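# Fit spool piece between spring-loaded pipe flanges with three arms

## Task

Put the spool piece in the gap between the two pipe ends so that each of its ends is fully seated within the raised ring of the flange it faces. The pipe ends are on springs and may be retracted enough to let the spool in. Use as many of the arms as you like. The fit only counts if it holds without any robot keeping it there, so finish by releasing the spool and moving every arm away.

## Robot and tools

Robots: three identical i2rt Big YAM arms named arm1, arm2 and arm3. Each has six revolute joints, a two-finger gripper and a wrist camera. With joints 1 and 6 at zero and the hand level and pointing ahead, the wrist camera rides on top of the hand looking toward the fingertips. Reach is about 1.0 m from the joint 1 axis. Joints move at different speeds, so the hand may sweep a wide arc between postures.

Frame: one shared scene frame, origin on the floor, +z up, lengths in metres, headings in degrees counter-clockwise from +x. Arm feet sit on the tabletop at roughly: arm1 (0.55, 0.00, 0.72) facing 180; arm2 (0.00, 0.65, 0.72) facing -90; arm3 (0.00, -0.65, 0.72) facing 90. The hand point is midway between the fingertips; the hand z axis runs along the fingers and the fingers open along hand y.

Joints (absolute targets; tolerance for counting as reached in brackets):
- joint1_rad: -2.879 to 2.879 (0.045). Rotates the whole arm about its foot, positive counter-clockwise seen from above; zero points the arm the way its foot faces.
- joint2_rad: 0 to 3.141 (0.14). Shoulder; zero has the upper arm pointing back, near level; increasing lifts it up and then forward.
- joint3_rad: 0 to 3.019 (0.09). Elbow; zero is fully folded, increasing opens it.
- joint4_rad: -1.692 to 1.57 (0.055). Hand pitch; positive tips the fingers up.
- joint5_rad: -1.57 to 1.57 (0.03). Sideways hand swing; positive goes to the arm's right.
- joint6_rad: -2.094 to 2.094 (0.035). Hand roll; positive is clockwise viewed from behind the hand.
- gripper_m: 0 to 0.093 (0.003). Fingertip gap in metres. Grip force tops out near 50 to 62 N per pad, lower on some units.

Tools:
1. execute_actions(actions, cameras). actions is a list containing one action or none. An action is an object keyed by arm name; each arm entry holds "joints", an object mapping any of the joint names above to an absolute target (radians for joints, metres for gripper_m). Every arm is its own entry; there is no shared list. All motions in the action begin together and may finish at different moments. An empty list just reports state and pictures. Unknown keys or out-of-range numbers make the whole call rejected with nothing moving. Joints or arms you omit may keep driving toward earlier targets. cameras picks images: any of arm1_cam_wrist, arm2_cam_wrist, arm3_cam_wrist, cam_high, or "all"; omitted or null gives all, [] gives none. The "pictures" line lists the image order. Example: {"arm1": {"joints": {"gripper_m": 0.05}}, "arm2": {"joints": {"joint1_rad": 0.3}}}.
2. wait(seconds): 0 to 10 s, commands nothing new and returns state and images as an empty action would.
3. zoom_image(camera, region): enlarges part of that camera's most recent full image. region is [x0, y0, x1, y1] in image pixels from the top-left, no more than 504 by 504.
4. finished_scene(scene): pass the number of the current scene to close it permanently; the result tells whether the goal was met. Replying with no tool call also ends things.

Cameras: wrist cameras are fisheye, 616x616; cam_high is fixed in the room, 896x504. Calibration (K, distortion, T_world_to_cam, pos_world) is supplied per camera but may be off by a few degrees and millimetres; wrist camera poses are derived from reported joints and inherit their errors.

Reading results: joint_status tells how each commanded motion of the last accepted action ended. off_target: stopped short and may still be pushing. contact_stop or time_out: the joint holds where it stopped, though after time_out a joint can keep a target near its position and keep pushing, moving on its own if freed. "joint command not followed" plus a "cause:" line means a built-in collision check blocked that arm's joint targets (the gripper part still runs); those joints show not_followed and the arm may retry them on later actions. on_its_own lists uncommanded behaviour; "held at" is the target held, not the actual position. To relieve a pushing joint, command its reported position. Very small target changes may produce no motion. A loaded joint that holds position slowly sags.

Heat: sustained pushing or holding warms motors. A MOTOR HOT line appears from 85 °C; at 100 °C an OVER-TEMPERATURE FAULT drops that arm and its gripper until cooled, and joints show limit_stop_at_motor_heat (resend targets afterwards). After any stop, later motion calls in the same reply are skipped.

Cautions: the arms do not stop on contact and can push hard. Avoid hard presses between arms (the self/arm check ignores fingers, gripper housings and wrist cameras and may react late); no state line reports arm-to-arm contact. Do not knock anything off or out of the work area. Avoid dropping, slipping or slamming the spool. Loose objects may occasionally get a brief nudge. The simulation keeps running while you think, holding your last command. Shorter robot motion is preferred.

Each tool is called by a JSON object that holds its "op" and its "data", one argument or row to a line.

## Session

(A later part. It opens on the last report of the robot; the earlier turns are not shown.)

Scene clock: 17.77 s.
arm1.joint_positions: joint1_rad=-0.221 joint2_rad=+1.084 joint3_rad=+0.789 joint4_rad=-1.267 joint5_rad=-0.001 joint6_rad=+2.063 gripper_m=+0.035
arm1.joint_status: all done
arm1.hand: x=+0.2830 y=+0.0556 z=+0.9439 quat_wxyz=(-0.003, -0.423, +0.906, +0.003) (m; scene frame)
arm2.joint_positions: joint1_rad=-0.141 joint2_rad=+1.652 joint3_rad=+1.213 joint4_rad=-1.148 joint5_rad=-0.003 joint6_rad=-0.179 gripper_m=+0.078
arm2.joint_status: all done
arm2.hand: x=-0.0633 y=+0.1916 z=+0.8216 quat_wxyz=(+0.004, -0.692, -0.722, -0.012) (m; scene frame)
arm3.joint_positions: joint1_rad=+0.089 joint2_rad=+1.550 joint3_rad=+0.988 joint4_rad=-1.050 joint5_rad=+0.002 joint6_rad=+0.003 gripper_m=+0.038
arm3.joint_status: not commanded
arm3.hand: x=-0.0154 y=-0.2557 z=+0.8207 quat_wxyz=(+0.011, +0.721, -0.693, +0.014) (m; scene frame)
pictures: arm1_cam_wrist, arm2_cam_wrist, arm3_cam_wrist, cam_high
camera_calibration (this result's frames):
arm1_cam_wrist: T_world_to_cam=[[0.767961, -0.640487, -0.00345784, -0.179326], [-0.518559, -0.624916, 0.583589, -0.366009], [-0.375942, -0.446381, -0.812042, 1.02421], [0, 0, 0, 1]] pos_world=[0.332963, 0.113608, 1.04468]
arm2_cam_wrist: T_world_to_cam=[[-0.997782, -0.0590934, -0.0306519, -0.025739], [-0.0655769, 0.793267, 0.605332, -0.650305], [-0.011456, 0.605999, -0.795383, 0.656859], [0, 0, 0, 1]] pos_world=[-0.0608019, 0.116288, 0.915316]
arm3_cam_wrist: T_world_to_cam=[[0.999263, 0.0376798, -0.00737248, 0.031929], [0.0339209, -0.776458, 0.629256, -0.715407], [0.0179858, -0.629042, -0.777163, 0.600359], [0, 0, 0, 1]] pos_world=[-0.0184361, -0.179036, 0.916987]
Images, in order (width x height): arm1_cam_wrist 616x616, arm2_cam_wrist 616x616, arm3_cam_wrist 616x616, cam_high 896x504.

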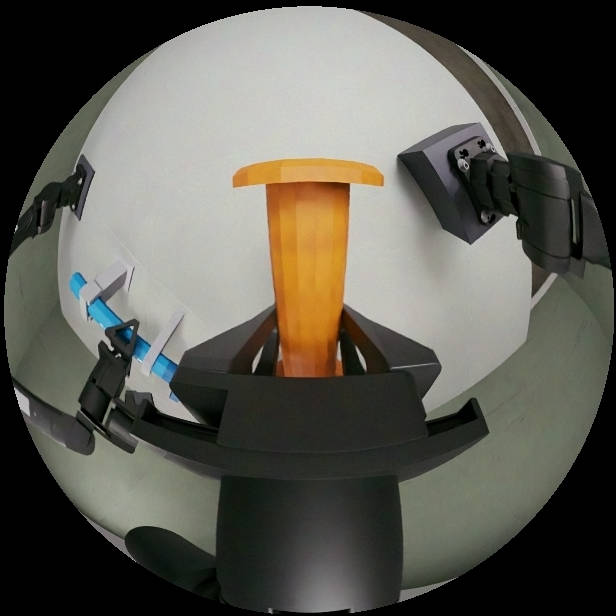

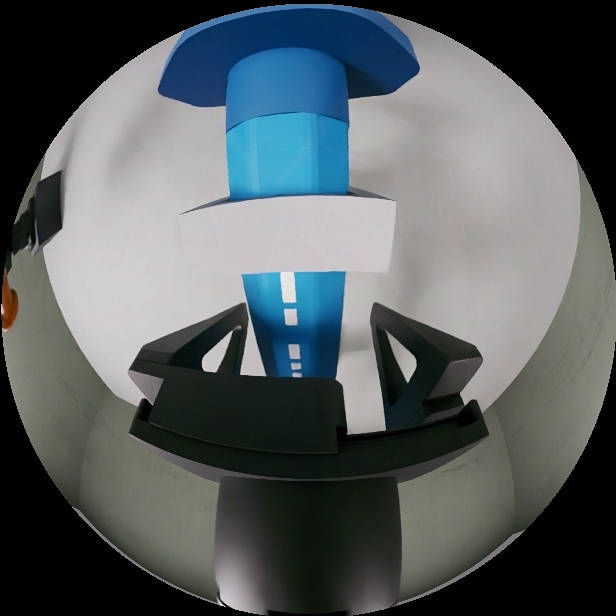

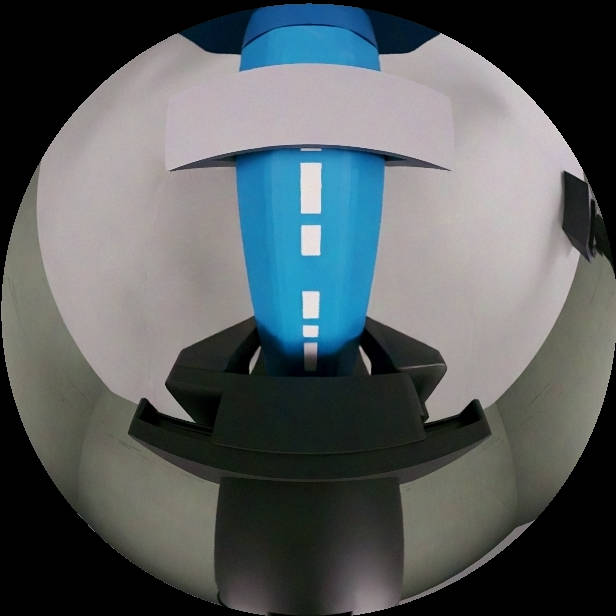

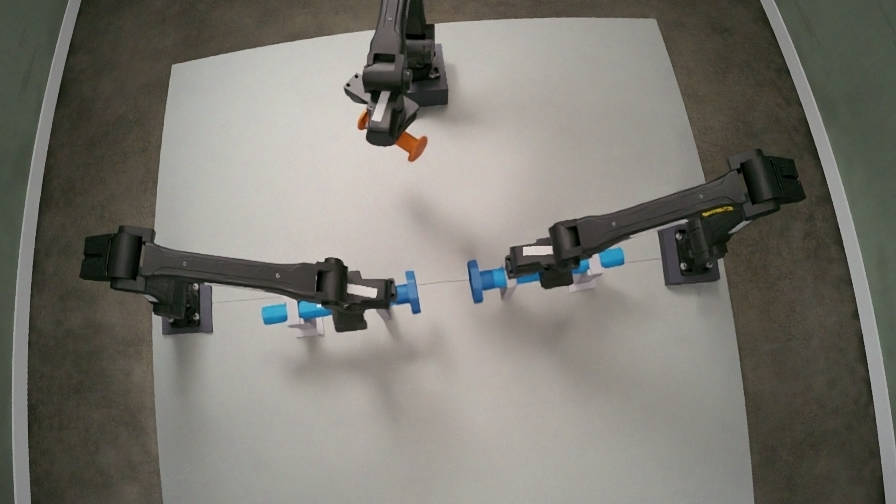

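{"op": "execute_actions", "data": {
  "actions": [
    {"arm1":{"joints":{"joint1_rad":0.045,"joint2_rad":1.903,"joint3_rad":1.71,"joint4_rad":-1.36,"joint6_rad":1.55}},"arm2":{"joints":{"joint1_rad":-0.117}},"arm3":{"joints":{"joint2_rad":1.37,"joint3_rad":0.758,"joint4_rad":-1.10}}}
  ]
}}

Scene clock: 20.80 s.
arm1.joint_positions: joint1_rad=+0.045 joint2_rad=+1.899 joint3_rad=+1.661 joint4_rad=-1.365 joint5_rad=+0.002 joint6_rad=+1.559 gripper_m=+0.035
arm1.joint_status: all done
arm1.hand: x=-0.0209 y=-0.0339 z=+0.9345 quat_wxyz=(+0.013, -0.732, +0.681, -0.010) (m; scene frame)
arm2.joint_positions: joint1_rad=-0.130 joint2_rad=+1.652 joint3_rad=+1.213 joint4_rad=-1.148 joint5_rad=-0.003 joint6_rad=-0.179 gripper_m=+0.078
arm2.joint_status: all done
arm2.hand: x=-0.0586 y=+0.1909 z=+0.8216 quat_wxyz=(+0.004, -0.688, -0.726, -0.012) (m; scene frame)
arm3.joint_positions: joint1_rad=+0.089 joint2_rad=+1.442 joint3_rad=+0.864 joint4_rad=-0.954 joint5_rad=+0.001 joint6_rad=-0.001 gripper_m=+0.038
arm3.joint_status: joint3_rad time_out (moved -0.124 of -0.230); joint4_rad time_out (moved +0.096 of -0.050); the others done
arm3.on_its_own: joint3_rad reads +0.864 and still pushes toward +0.758 since a time_out; joint4_rad reads -0.954 and still pushes toward -1.100 since a time_out
arm3.hand: x=-0.0146 y=-0.2805 z=+0.8198 quat_wxyz=(-0.016, +0.722, -0.692, -0.016) (m; scene frame)
pictures: arm1_cam_wrist, arm2_cam_wrist, arm3_cam_wrist, cam_high
camera_calibration (this result's frames):
arm1_cam_wrist: T_world_to_cam=[[0.99652, 0.0748783, 0.0366344, -0.0117515], [0.0399092, -0.814385, 0.578951, -0.564493], [0.0731854, -0.575474, -0.814539, 0.869796], [0, 0, 0, 1]] pos_world=[-0.0294173, 0.0417105, 1.03573]
arm2_cam_wrist: T_world_to_cam=[[-0.997118, -0.0693685, -0.0307208, -0.0190098], [-0.0737879, 0.792588, 0.605277, -0.649823], [-0.0176383, 0.605799, -0.795422, 0.657018], [0, 0, 0, 1]] pos_world=[-0.0553154, 0.115702, 0.915345]
arm3_cam_wrist: T_world_to_cam=[[0.999059, 0.0425043, -0.00860192, 0.034385], [0.0399255, -0.824093, 0.565045, -0.694744], [0.0169281, -0.564857, -0.825015, 0.641222], [0, 0, 0, 1]] pos_world=[-0.0174693, -0.211796, 0.921876]
Images, in order (width x height): arm1_cam_wrist 616x616, arm2_cam_wrist 616x616, arm3_cam_wrist 616x616, cam_high 896x504.

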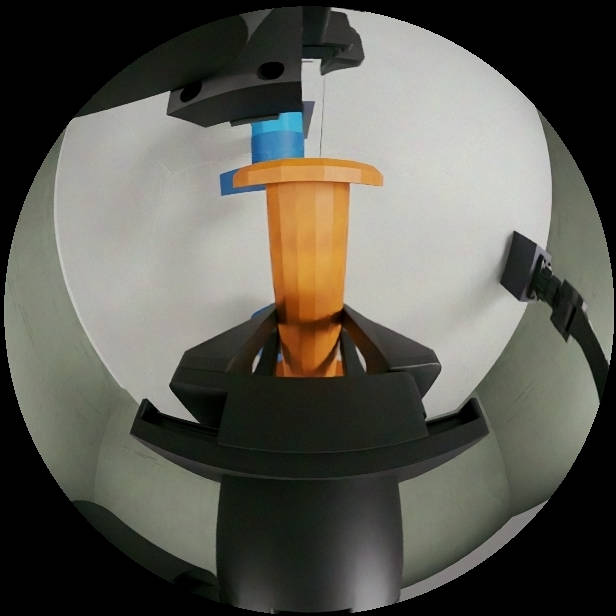

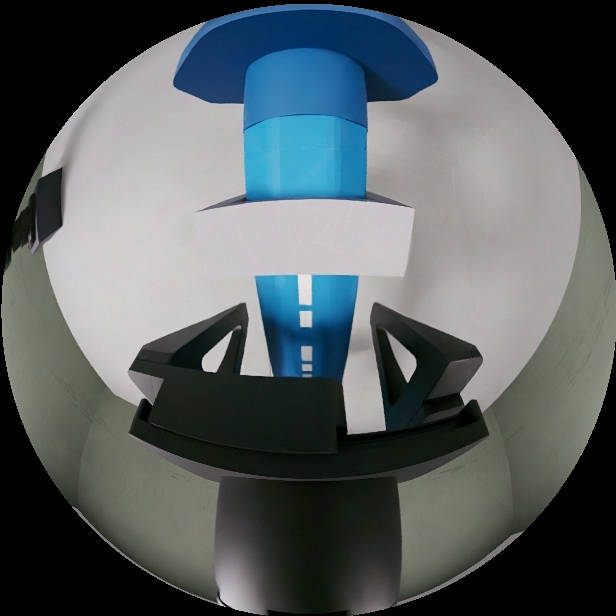

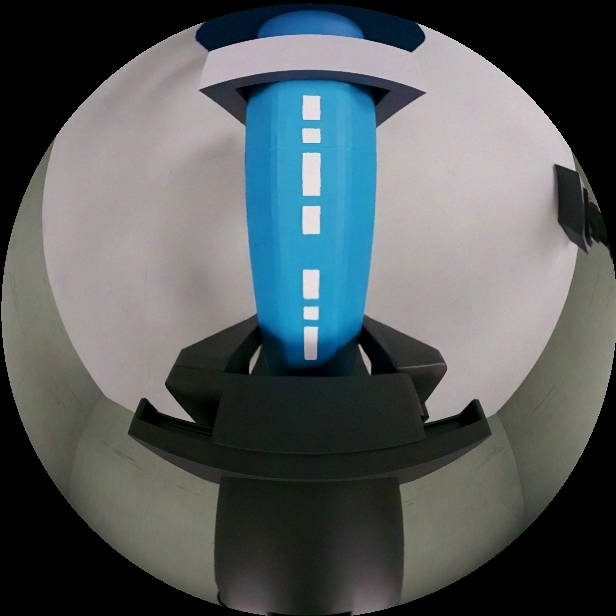

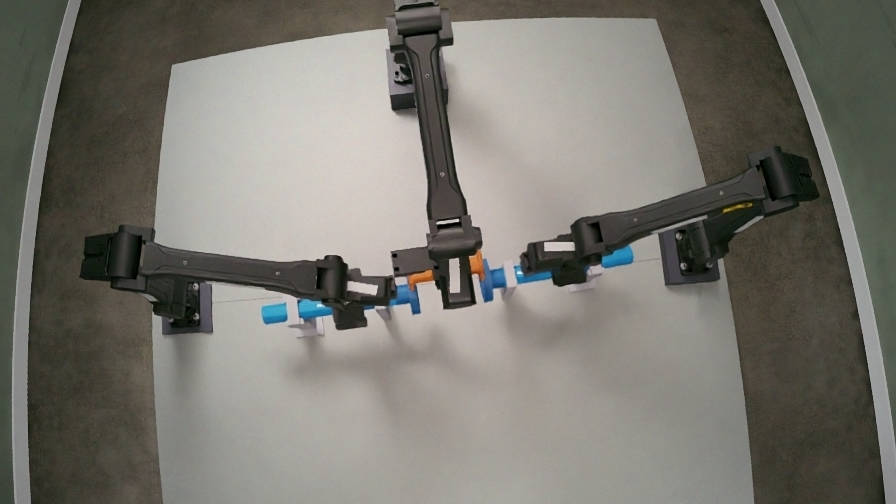

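{"op": "execute_actions", "data": {
  "actions": [
    {"arm1":{"joints":{"joint1_rad":0.026,"joint2_rad":1.938,"joint3_rad":1.74,"joint4_rad":-1.333,"joint6_rad":1.548}},"arm2":{"joints":{"gripper_m":0.02}},"arm3":{"joints":{"joint2_rad":1.40,"joint3_rad":0.80,"joint4_rad":-1.0}}}
  ]
}}

Scene clock: 23.77 s.
arm1.joint_positions: joint1_rad=+0.037 joint2_rad=+1.928 joint3_rad=+1.689 joint4_rad=-1.339 joint5_rad=+0.002 joint6_rad=+1.557 gripper_m=+0.035
arm1.joint_status: all done
arm1.hand: x=-0.0367 y=-0.0303 z=+0.9280 quat_wxyz=(+0.004, -0.730, +0.683, -0.002) (m; scene frame)
arm2.joint_positions: joint1_rad=-0.130 joint2_rad=+1.652 joint3_rad=+1.213 joint4_rad=-1.148 joint5_rad=-0.003 joint6_rad=-0.184 gripper_m=+0.039
arm2.joint_status: gripper_m off_target (ended at +0.039, target +0.020)
arm2.hand: x=-0.0582 y=+0.1909 z=+0.8216 quat_wxyz=(+0.004, -0.686, -0.728, -0.012) (m; scene frame)
arm3.joint_positions: joint1_rad=+0.089 joint2_rad=+1.438 joint3_rad=+0.858 joint4_rad=-0.935 joint5_rad=+0.001 joint6_rad=-0.001 gripper_m=+0.038
arm3.joint_status: joint4_rad time_out (moved +0.019 of -0.046); the others done
arm3.on_its_own: joint4_rad reads -0.935 and still pushes toward -1.000 since a time_out
arm3.hand: x=-0.0147 y=-0.2782 z=+0.8195 quat_wxyz=(-0.022, +0.722, -0.691, -0.022) (m; scene frame)
pictures: arm1_cam_wrist, arm2_cam_wrist, arm3_cam_wrist, cam_high
camera_calibration (this result's frames):
arm1_cam_wrist: T_world_to_cam=[[0.99752, 0.0692423, 0.0126124, 0.0261997], [0.0491906, -0.814059, 0.578695, -0.556546], [0.0503374, -0.576639, -0.815447, 0.867673], [0, 0, 0, 1]] pos_world=[-0.0424344, 0.0454591, 1.02928]
arm2_cam_wrist: T_world_to_cam=[[-0.99669, -0.0750655, -0.0312085, -0.0170867], [-0.0786143, 0.792217, 0.605154, -0.649861], [-0.0207023, 0.605604, -0.795497, 0.656979], [0, 0, 0, 1]] pos_world=[-0.0545176, 0.11568, 0.915358]
arm3_cam_wrist: T_world_to_cam=[[0.999053, 0.0426482, -0.00858154, 0.0344029], [0.0403191, -0.833663, 0.5508, -0.683599], [0.0163365, -0.550624, -0.834593, 0.65408], [0, 0, 0, 1]] pos_world=[-0.0174936, -0.211206, 0.922712]
Images, in order (width x height): arm1_cam_wrist 616x616, arm2_cam_wrist 616x616, arm3_cam_wrist 616x616, cam_high 896x504.

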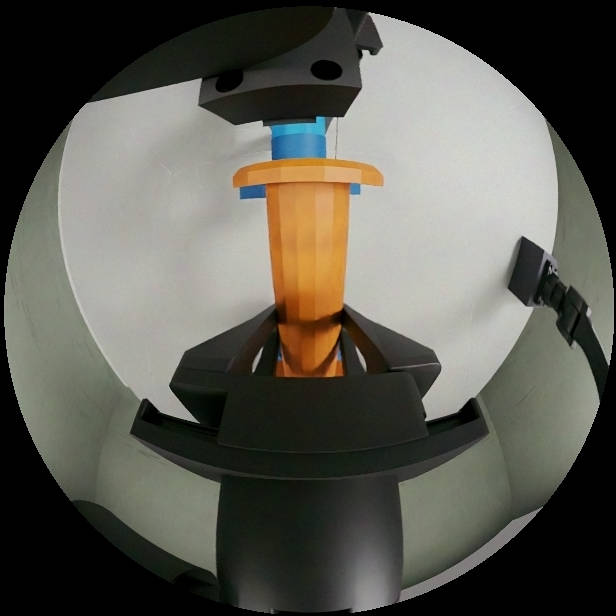

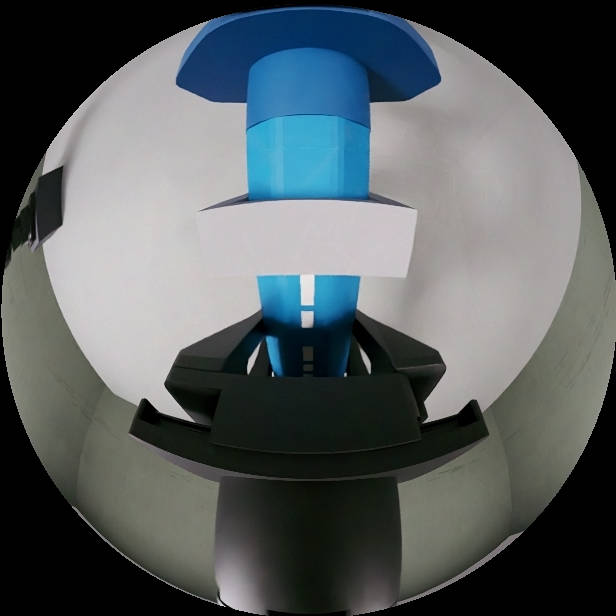

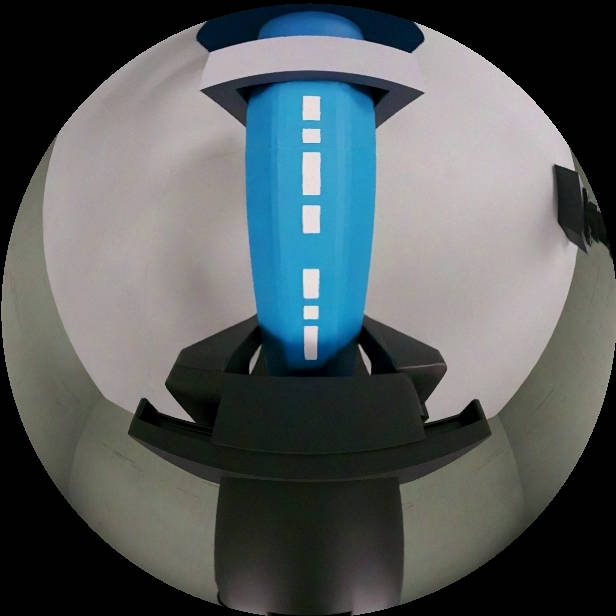

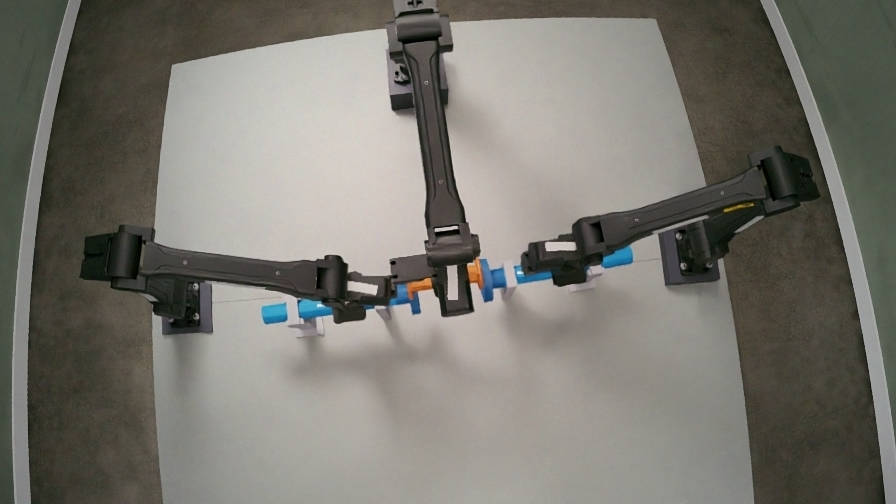

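{"op": "execute_actions", "data": {
  "actions": [
    {"arm2":{"joints":{"joint2_rad":1.49,"joint3_rad":1.01,"joint4_rad":-1.095}}}
  ]
}}

{"op": "zoom_image", "data": {
  "camera": "cam_high",
  "region": [360, 220, 540, 340]
}}

Scene clock: 26.23 s.
arm1.joint_positions: joint1_rad=+0.032 joint2_rad=+1.929 joint3_rad=+1.691 joint4_rad=-1.339 joint5_rad=+0.001 joint6_rad=+1.557 gripper_m=+0.035
arm1.joint_status: not commanded
arm1.hand: x=-0.0376 y=-0.0276 z=+0.9282 quat_wxyz=(+0.004, -0.729, +0.685, -0.002) (m; scene frame)
arm2.joint_positions: joint1_rad=-0.130 joint2_rad=+1.546 joint3_rad=+1.077 joint4_rad=-1.019 joint5_rad=+0.013 joint6_rad=-0.191 gripper_m=+0.039
arm2.joint_status: joint4_rad time_out (moved +0.129 of +0.053); the others done
arm2.on_its_own: joint4_rad reads -1.019 and still pushes toward -1.095 since a time_out
arm2.hand: x=-0.0583 y=+0.2117 z=+0.8207 quat_wxyz=(-0.019, -0.683, -0.729, +0.033) (m; scene frame)
arm3.joint_positions: joint1_rad=+0.089 joint2_rad=+1.438 joint3_rad=+0.858 joint4_rad=-0.935 joint5_rad=+0.001 joint6_rad=-0.001 gripper_m=+0.038
arm3.joint_status: not commanded
arm3.on_its_own: joint4_rad reads -0.935 and still pushes toward -1.000 since a time_out
arm3.hand: x=-0.0147 y=-0.2782 z=+0.8195 quat_wxyz=(-0.022, +0.722, -0.691, -0.022) (m; scene frame)
pictures: arm1_cam_wrist, arm2_cam_wrist, arm3_cam_wrist, cam_high
camera_calibration (this result's frames):
arm1_cam_wrist: T_world_to_cam=[[0.997865, 0.0642995, 0.011448, 0.0278615], [0.0457945, -0.813826, 0.579301, -0.55507], [0.0465654, -0.57754, -0.815033, 0.868912], [0, 0, 0, 1]] pos_world=[-0.042844, 0.0483093, 1.02943]
arm2_cam_wrist: T_world_to_cam=[[-0.996598, -0.0822956, 0.0043949, -0.0433114], [-0.0675694, 0.846469, 0.528133, -0.613481], [-0.0471831, 0.526039, -0.84915, 0.702965], [0, 0, 0, 1]] pos_world=[-0.0514486, 0.145941, 0.921113]
arm3_cam_wrist: T_world_to_cam=[[0.999053, 0.0426482, -0.00858154, 0.0344029], [0.0403191, -0.833663, 0.5508, -0.683599], [0.0163365, -0.550624, -0.834593, 0.65408], [0, 0, 0, 1]] pos_world=[-0.0174936, -0.211206, 0.922712]
Images, in order (width x height): arm1_cam_wrist 616x616, arm2_cam_wrist 616x616, arm3_cam_wrist 616x616, cam_high 896x504.

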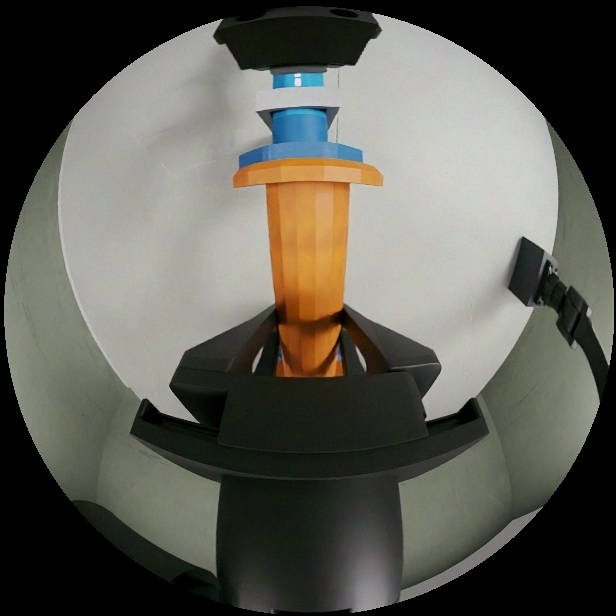

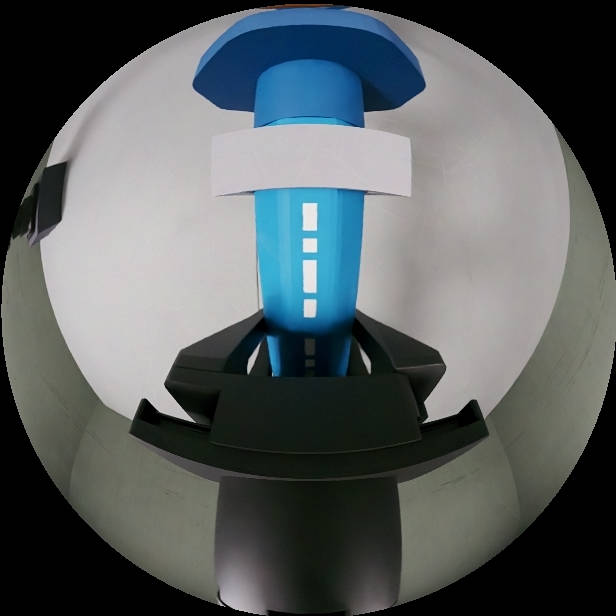

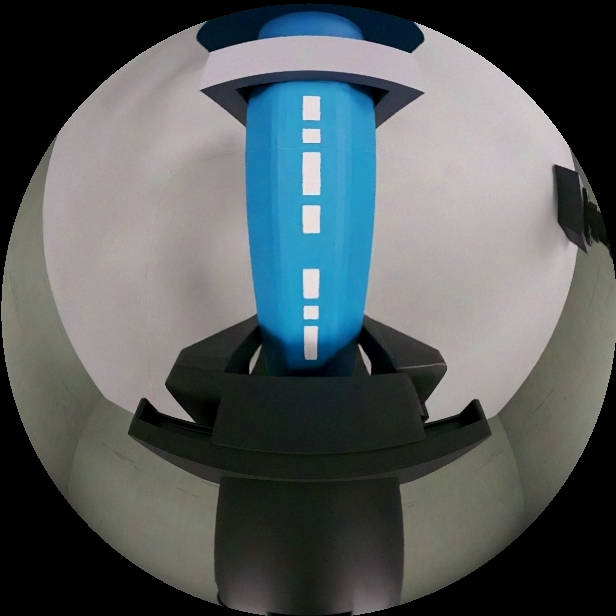

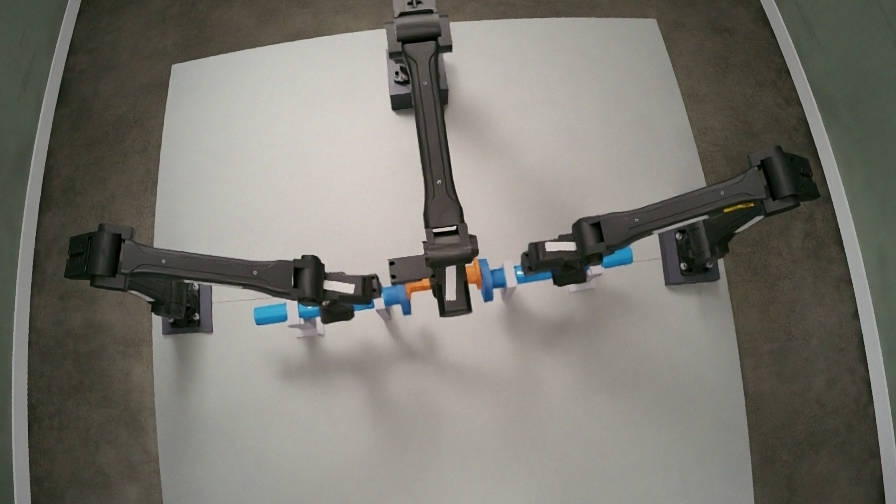

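Region (360, 220, 540, 340) of cam_high's 896x504 image, scaled by 2.800, with more detail than that image has.

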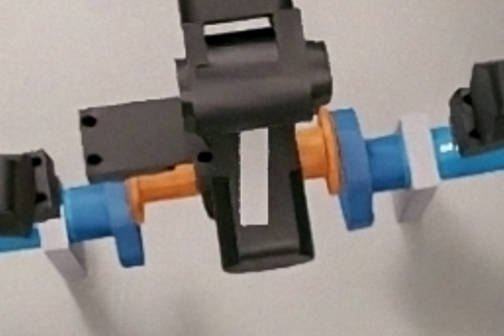

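{"op": "execute_actions", "data": {
  "actions": [
    {"arm1":{"joints":{"joint1_rad":0.051,"joint4_rad":-1.306}},"arm2":{"joints":{"joint2_rad":1.455,"joint3_rad":1.0}}}
  ]
}}

{"op": "zoom_image", "data": {
  "camera": "cam_high",
  "region": [360, 220, 540, 340]
}}

Scene clock: 29.40 s.
arm1.joint_positions: joint1_rad=+0.041 joint2_rad=+1.929 joint3_rad=+1.691 joint4_rad=-1.315 joint5_rad=+0.001 joint6_rad=+1.557 gripper_m=+0.035
arm1.joint_status: all done
arm1.hand: x=-0.0433 y=-0.0330 z=+0.9282 quat_wxyz=(-0.005, -0.732, +0.682, +0.006) (m; scene frame)
arm2.joint_positions: joint1_rad=-0.130 joint2_rad=+1.535 joint3_rad=+1.064 joint4_rad=-1.006 joint5_rad=+0.014 joint6_rad=-0.191 gripper_m=+0.039
arm2.joint_status: all done
arm2.on_its_own: joint4_rad reads -1.006 and still pushes toward -1.095 since a time_out
arm2.hand: x=-0.0584 y=+0.2135 z=+0.8210 quat_wxyz=(-0.022, -0.683, -0.729, +0.038) (m; scene frame)
arm3.joint_positions: joint1_rad=+0.089 joint2_rad=+1.438 joint3_rad=+0.858 joint4_rad=-0.935 joint5_rad=+0.001 joint6_rad=-0.001 gripper_m=+0.038
arm3.joint_status: not commanded
arm3.on_its_own: joint4_rad reads -0.935 and still pushes toward -1.000 since a time_out
arm3.hand: x=-0.0147 y=-0.2782 z=+0.8195 quat_wxyz=(-0.022, +0.722, -0.691, -0.022) (m; scene frame)
pictures: arm1_cam_wrist, arm2_cam_wrist, arm3_cam_wrist, cam_high
camera_calibration (this result's frames):
arm1_cam_wrist: T_world_to_cam=[[0.997246, 0.0730881, -0.0125678, 0.0563946], [0.0668517, -0.812596, 0.57898, -0.558033], [0.032104, -0.578226, -0.815245, 0.865563], [0, 0, 0, 1]] pos_world=[-0.0467218, 0.0429136, 1.02944]
arm2_cam_wrist: T_world_to_cam=[[-0.996563, -0.0823892, 0.00864391, -0.0467429], [-0.0659594, 0.852274, 0.51892, -0.608688], [-0.0501204, 0.516566, -0.854779, 0.708706], [0, 0, 0, 1]] pos_world=[-0.0512104, 0.148825, 0.922051]
arm3_cam_wrist: T_world_to_cam=[[0.999053, 0.0426482, -0.00858154, 0.0344029], [0.0403191, -0.833663, 0.5508, -0.683599], [0.0163365, -0.550624, -0.834593, 0.65408], [0, 0, 0, 1]] pos_world=[-0.0174936, -0.211206, 0.922712]
Images, in order (width x height): arm1_cam_wrist 616x616, arm2_cam_wrist 616x616, arm3_cam_wrist 616x616, cam_high 896x504.

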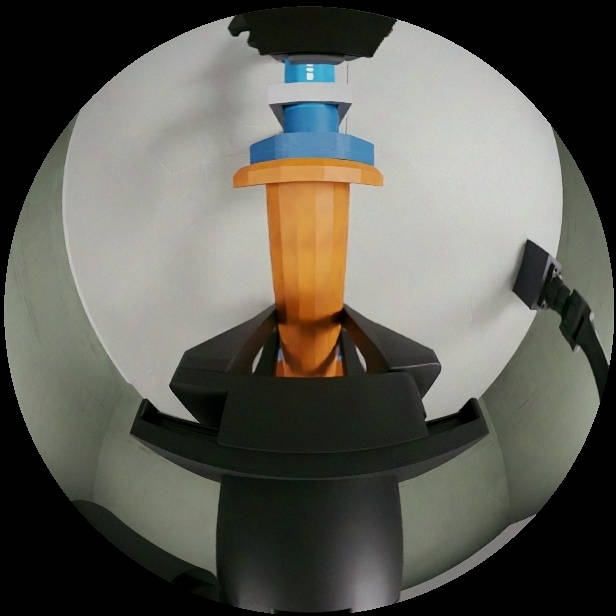

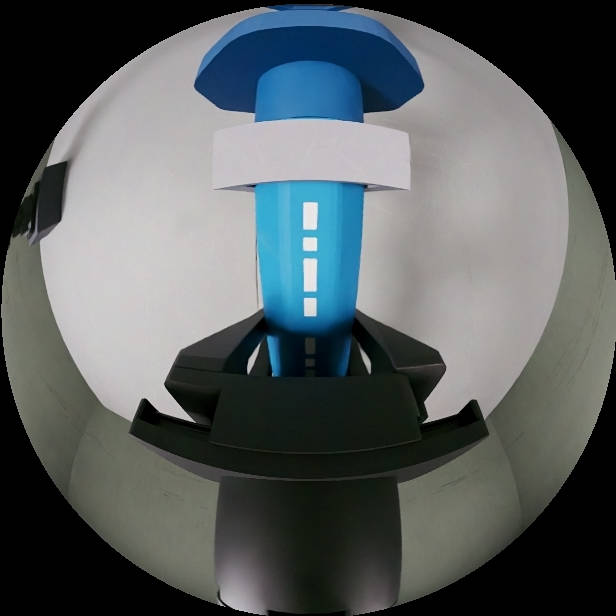

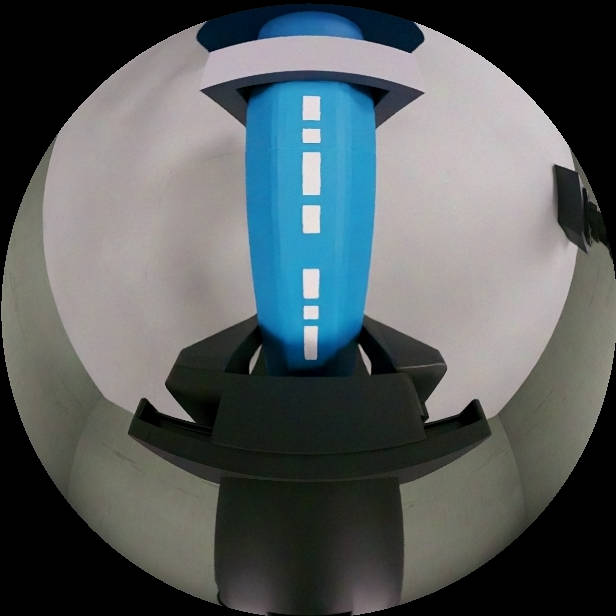

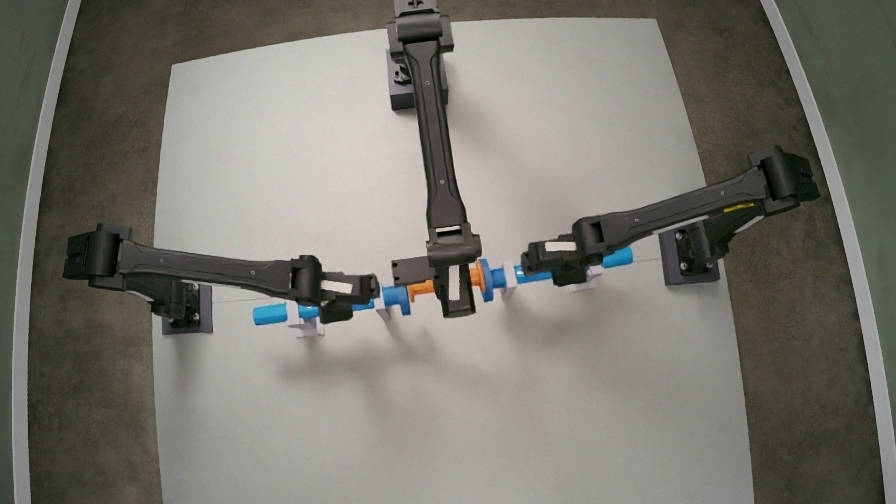

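Region (360, 220, 540, 340) of cam_high's 896x504 image, scaled by 2.800, with more detail than that image has.

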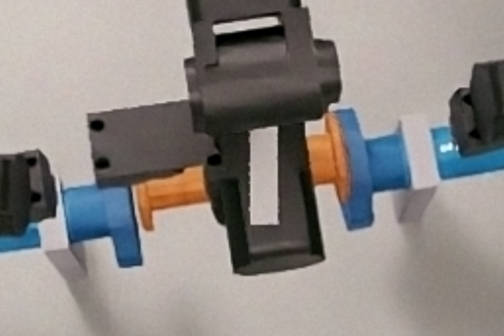

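{"op": "zoom_image", "data": {
  "camera": "cam_high",
  "region": [460, 250, 510, 310]
}}

{"op": "zoom_image", "data": {
  "camera": "cam_high",
  "region": [385, 270, 435, 325]
}}

Region (460, 250, 510, 310) of cam_high's 896x504 image, scaled by 8.400, with more detail than that image has.

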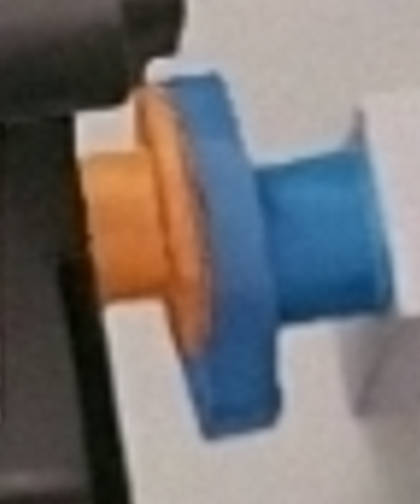

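Region (385, 270, 435, 325) of cam_high's 896x504 image, scaled by 9.164, with more detail than that image has; it fills the left 458 columns of this view, and the rest is white.

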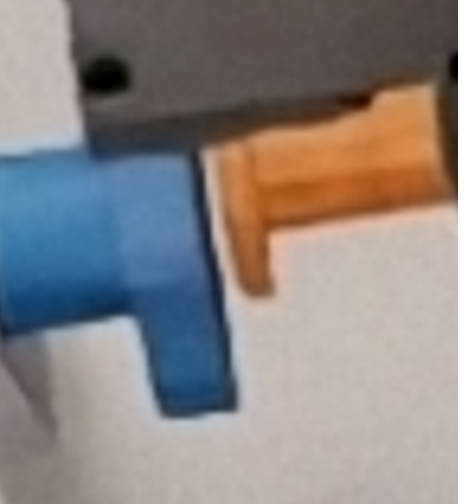

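{"op": "execute_actions", "data": {
  "actions": [
    {"arm1":{"joints":{"joint1_rad":0.046,"joint2_rad":1.958,"joint3_rad":1.634,"joint4_rad":-1.236}}}
  ]
}}

{"op": "zoom_image", "data": {
  "camera": "cam_high",
  "region": [380, 240, 520, 330]
}}

Scene clock: 31.20 s.
arm1.joint_positions: joint1_rad=+0.041 joint2_rad=+1.959 joint3_rad=+1.628 joint4_rad=-1.244 joint5_rad=+0.001 joint6_rad=+1.556 gripper_m=+0.035
arm1.joint_status: all done
arm1.hand: x=-0.0375 y=-0.0327 z=+0.8881 quat_wxyz=(+0.003, -0.732, +0.682, -0.001) (m; scene frame)
arm2.joint_positions: joint1_rad=-0.130 joint2_rad=+1.535 joint3_rad=+1.064 joint4_rad=-1.006 joint5_rad=+0.014 joint6_rad=-0.191 gripper_m=+0.039
arm2.joint_status: not commanded
arm2.on_its_own: joint4_rad reads -1.006 and still pushes toward -1.095 since a time_out
arm2.hand: x=-0.0584 y=+0.2135 z=+0.8210 quat_wxyz=(-0.022, -0.683, -0.729, +0.038) (m; scene frame)
arm3.joint_positions: joint1_rad=+0.089 joint2_rad=+1.438 joint3_rad=+0.858 joint4_rad=-0.935 joint5_rad=+0.001 joint6_rad=-0.001 gripper_m=+0.038
arm3.joint_status: not commanded
arm3.on_its_own: joint4_rad reads -0.935 and still pushes toward -1.000 since a time_out
arm3.hand: x=-0.0147 y=-0.2782 z=+0.8195 quat_wxyz=(-0.022, +0.722, -0.691, -0.022) (m; scene frame)
pictures: arm1_cam_wrist, arm2_cam_wrist, arm3_cam_wrist, cam_high
camera_calibration (this result's frames):
arm1_cam_wrist: T_world_to_cam=[[0.997254, 0.0734367, 0.00955514, 0.0305027], [0.0543399, -0.813299, 0.579303, -0.535649], [0.0503133, -0.577193, -0.815056, 0.833437], [0, 0, 0, 1]] pos_world=[-0.0432448, 0.0431711, 0.98931]
arm2_cam_wrist: T_world_to_cam=[[-0.996563, -0.0823892, 0.00864391, -0.0467429], [-0.0659594, 0.852274, 0.51892, -0.608688], [-0.0501204, 0.516566, -0.854779, 0.708706], [0, 0, 0, 1]] pos_world=[-0.0512104, 0.148825, 0.922051]
arm3_cam_wrist: T_world_to_cam=[[0.999053, 0.0426482, -0.00858154, 0.0344029], [0.0403191, -0.833663, 0.5508, -0.683599], [0.0163365, -0.550624, -0.834593, 0.65408], [0, 0, 0, 1]] pos_world=[-0.0174936, -0.211206, 0.922712]
Images, in order (width x height): arm1_cam_wrist 616x616, arm2_cam_wrist 616x616, arm3_cam_wrist 616x616, cam_high 896x504.

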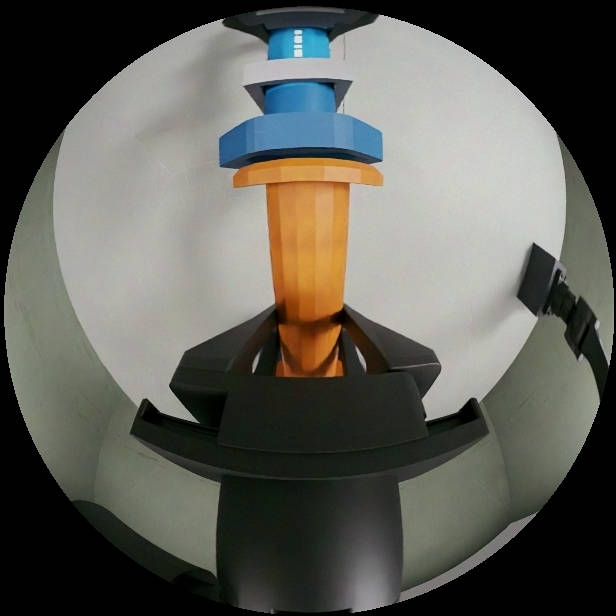

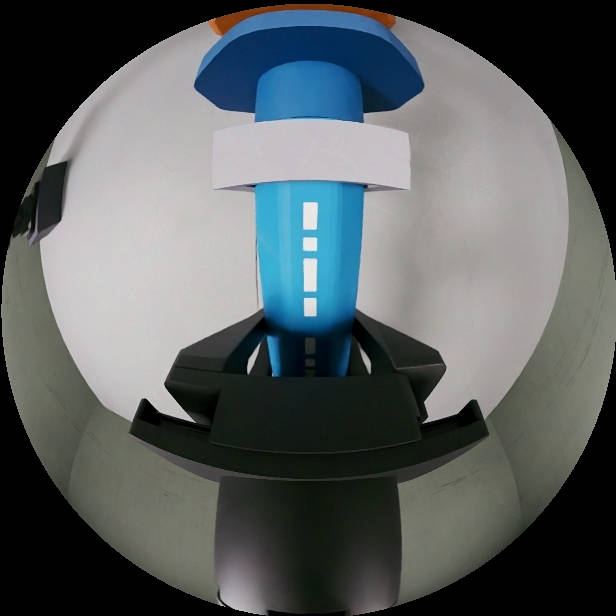

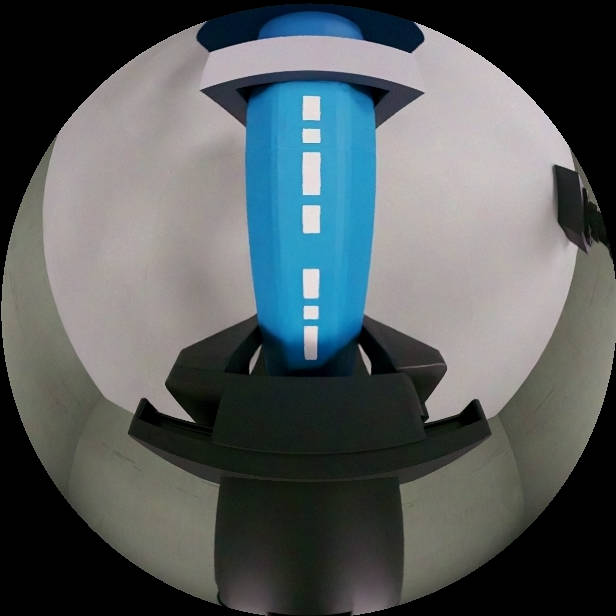

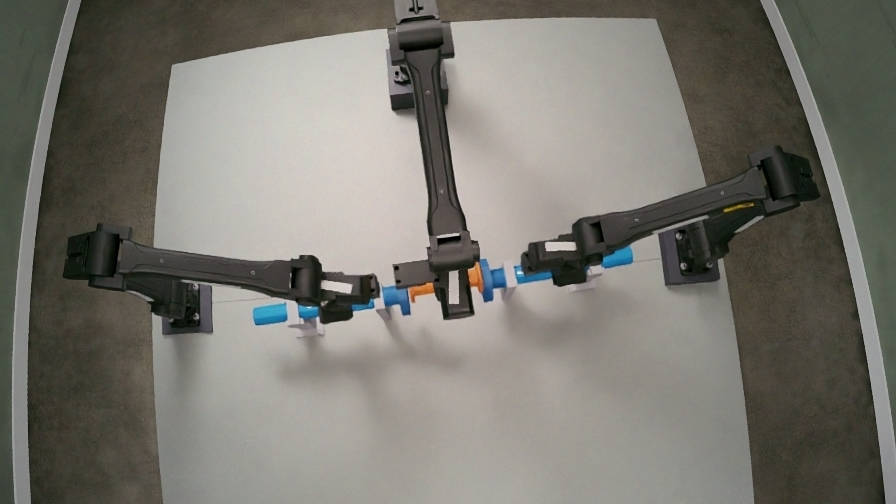

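Region (380, 240, 520, 330) of cam_high's 896x504 image, scaled by 3.600, with more detail than that image has; it fills the top 324 rows of this view, and the rest is white.

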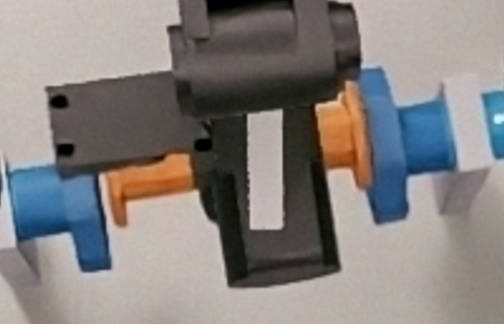

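{"op": "zoom_image", "data": {
  "camera": "arm1_cam_wrist",
  "region": [200, 10, 410, 220]
}}

{"op": "zoom_image", "data": {
  "camera": "arm2_cam_wrist",
  "region": [170, 0, 450, 140]
}}

Region (200, 10, 410, 220) of arm1_cam_wrist's 616x616 image, scaled by 2.400, with more detail than that image has.

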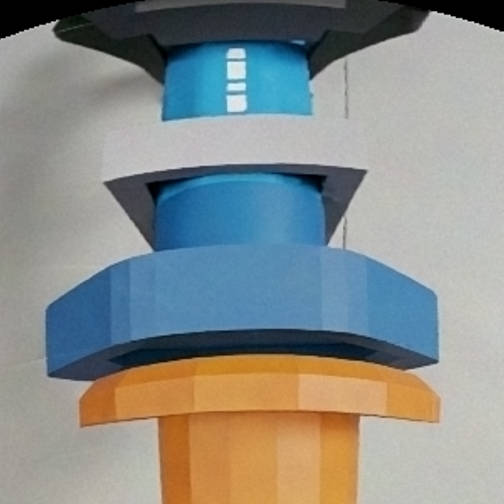

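Region (170, 0, 450, 140) of arm2_cam_wrist's 616x616 image, scaled by 1.800, with more detail than that image has.

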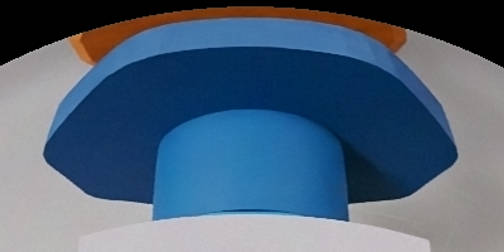

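{"op": "execute_actions", "data": {
  "actions": [
    {"arm1":{"joints":{"joint2_rad":1.989,"joint3_rad":1.621,"joint4_rad":-1.19}}}
  ],
  "cameras": ["arm1_cam_wrist","cam_high","arm3_cam_wrist"]
}}

{"op": "zoom_image", "data": {
  "camera": "arm1_cam_wrist",
  "region": [200, 10, 410, 220]
}}

{"op": "zoom_image", "data": {
  "camera": "cam_high",
  "region": [380, 240, 520, 330]
}}

Scene clock: 33.43 s.
arm1.joint_positions: joint1_rad=+0.041 joint2_rad=+1.984 joint3_rad=+1.618 joint4_rad=-1.198 joint5_rad=+0.001 joint6_rad=+1.556 gripper_m=+0.035
arm1.joint_status: all done
arm1.hand: x=-0.0434 y=-0.0330 z=+0.8703 quat_wxyz=(-0.001, -0.732, +0.682, +0.002) (m; scene frame)
arm2.joint_positions: joint1_rad=-0.130 joint2_rad=+1.535 joint3_rad=+1.064 joint4_rad=-1.006 joint5_rad=+0.014 joint6_rad=-0.191 gripper_m=+0.039
arm2.joint_status: not commanded
arm2.on_its_own: joint4_rad reads -1.006 and still pushes toward -1.095 since a time_out
arm2.hand: x=-0.0584 y=+0.2135 z=+0.8210 quat_wxyz=(-0.022, -0.683, -0.729, +0.038) (m; scene frame)
arm3.joint_positions: joint1_rad=+0.089 joint2_rad=+1.438 joint3_rad=+0.858 joint4_rad=-0.935 joint5_rad=+0.001 joint6_rad=-0.001 gripper_m=+0.038
arm3.joint_status: not commanded
arm3.on_its_own: joint4_rad reads -0.935 and still pushes toward -1.000 since a time_out
arm3.hand: x=-0.0147 y=-0.2782 z=+0.8195 quat_wxyz=(-0.022, +0.722, -0.691, -0.022) (m; scene frame)
pictures: arm1_cam_wrist, arm3_cam_wrist, cam_high
camera_calibration (this result's frames):
arm1_cam_wrist: T_world_to_cam=[[0.997298, 0.073455, -0.000743039, 0.0455387], [0.0603094, -0.812962, 0.579186, -0.524878], [0.04194, -0.577666, -0.815195, 0.81877], [0, 0, 0, 1]] pos_world=[-0.0480998, 0.0429242, 0.971493]
arm3_cam_wrist: T_world_to_cam=[[0.999053, 0.0426482, -0.00858154, 0.0344029], [0.0403191, -0.833663, 0.5508, -0.683599], [0.0163365, -0.550624, -0.834593, 0.65408], [0, 0, 0, 1]] pos_world=[-0.0174936, -0.211206, 0.922712]
Images, in order (width x height): arm1_cam_wrist 616x616, arm3_cam_wrist 616x616, cam_high 896x504.

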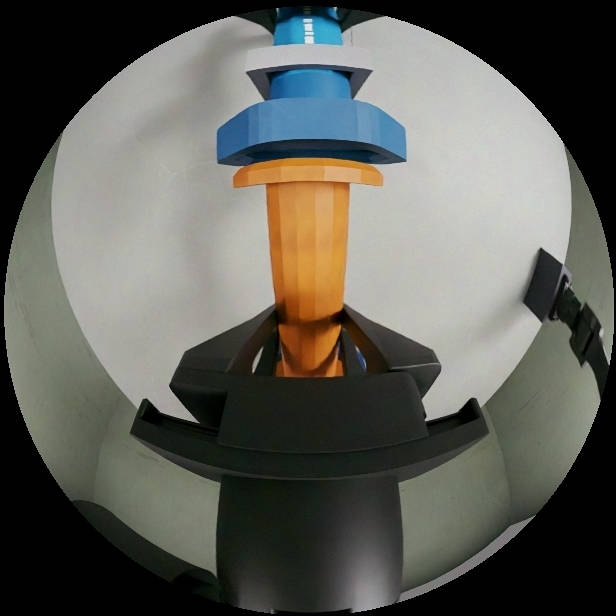

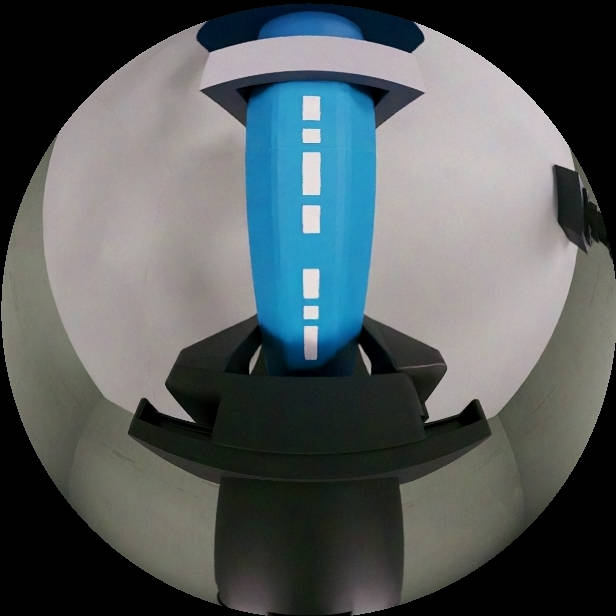

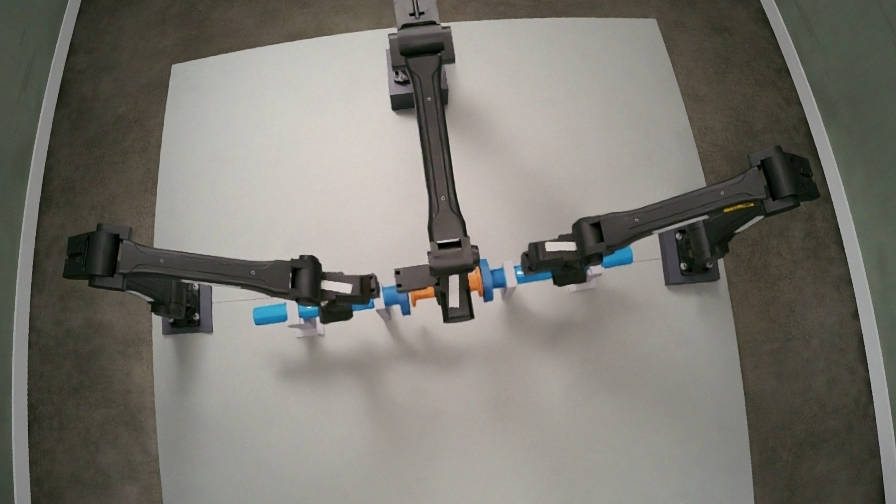

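Region (200, 10, 410, 220) of arm1_cam_wrist's 616x616 image, scaled by 2.400, with more detail than that image has.

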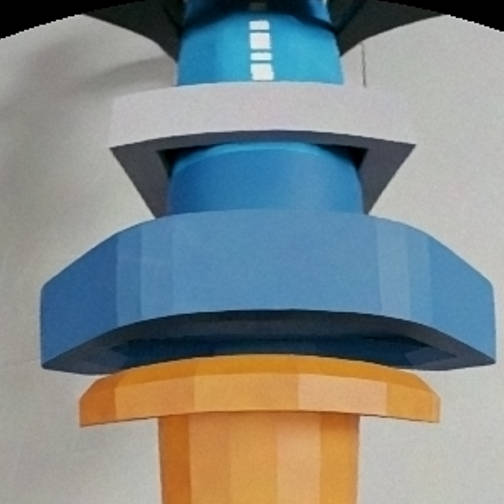

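Region (380, 240, 520, 330) of cam_high's 896x504 image, scaled by 3.600, with more detail than that image has; it fills the top 324 rows of this view, and the rest is white.

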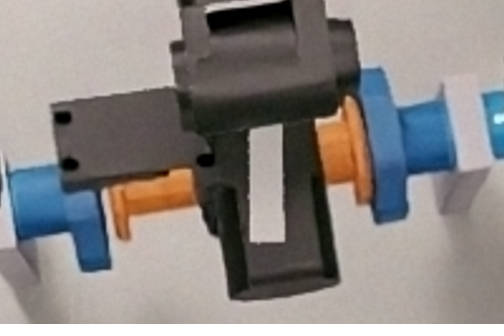

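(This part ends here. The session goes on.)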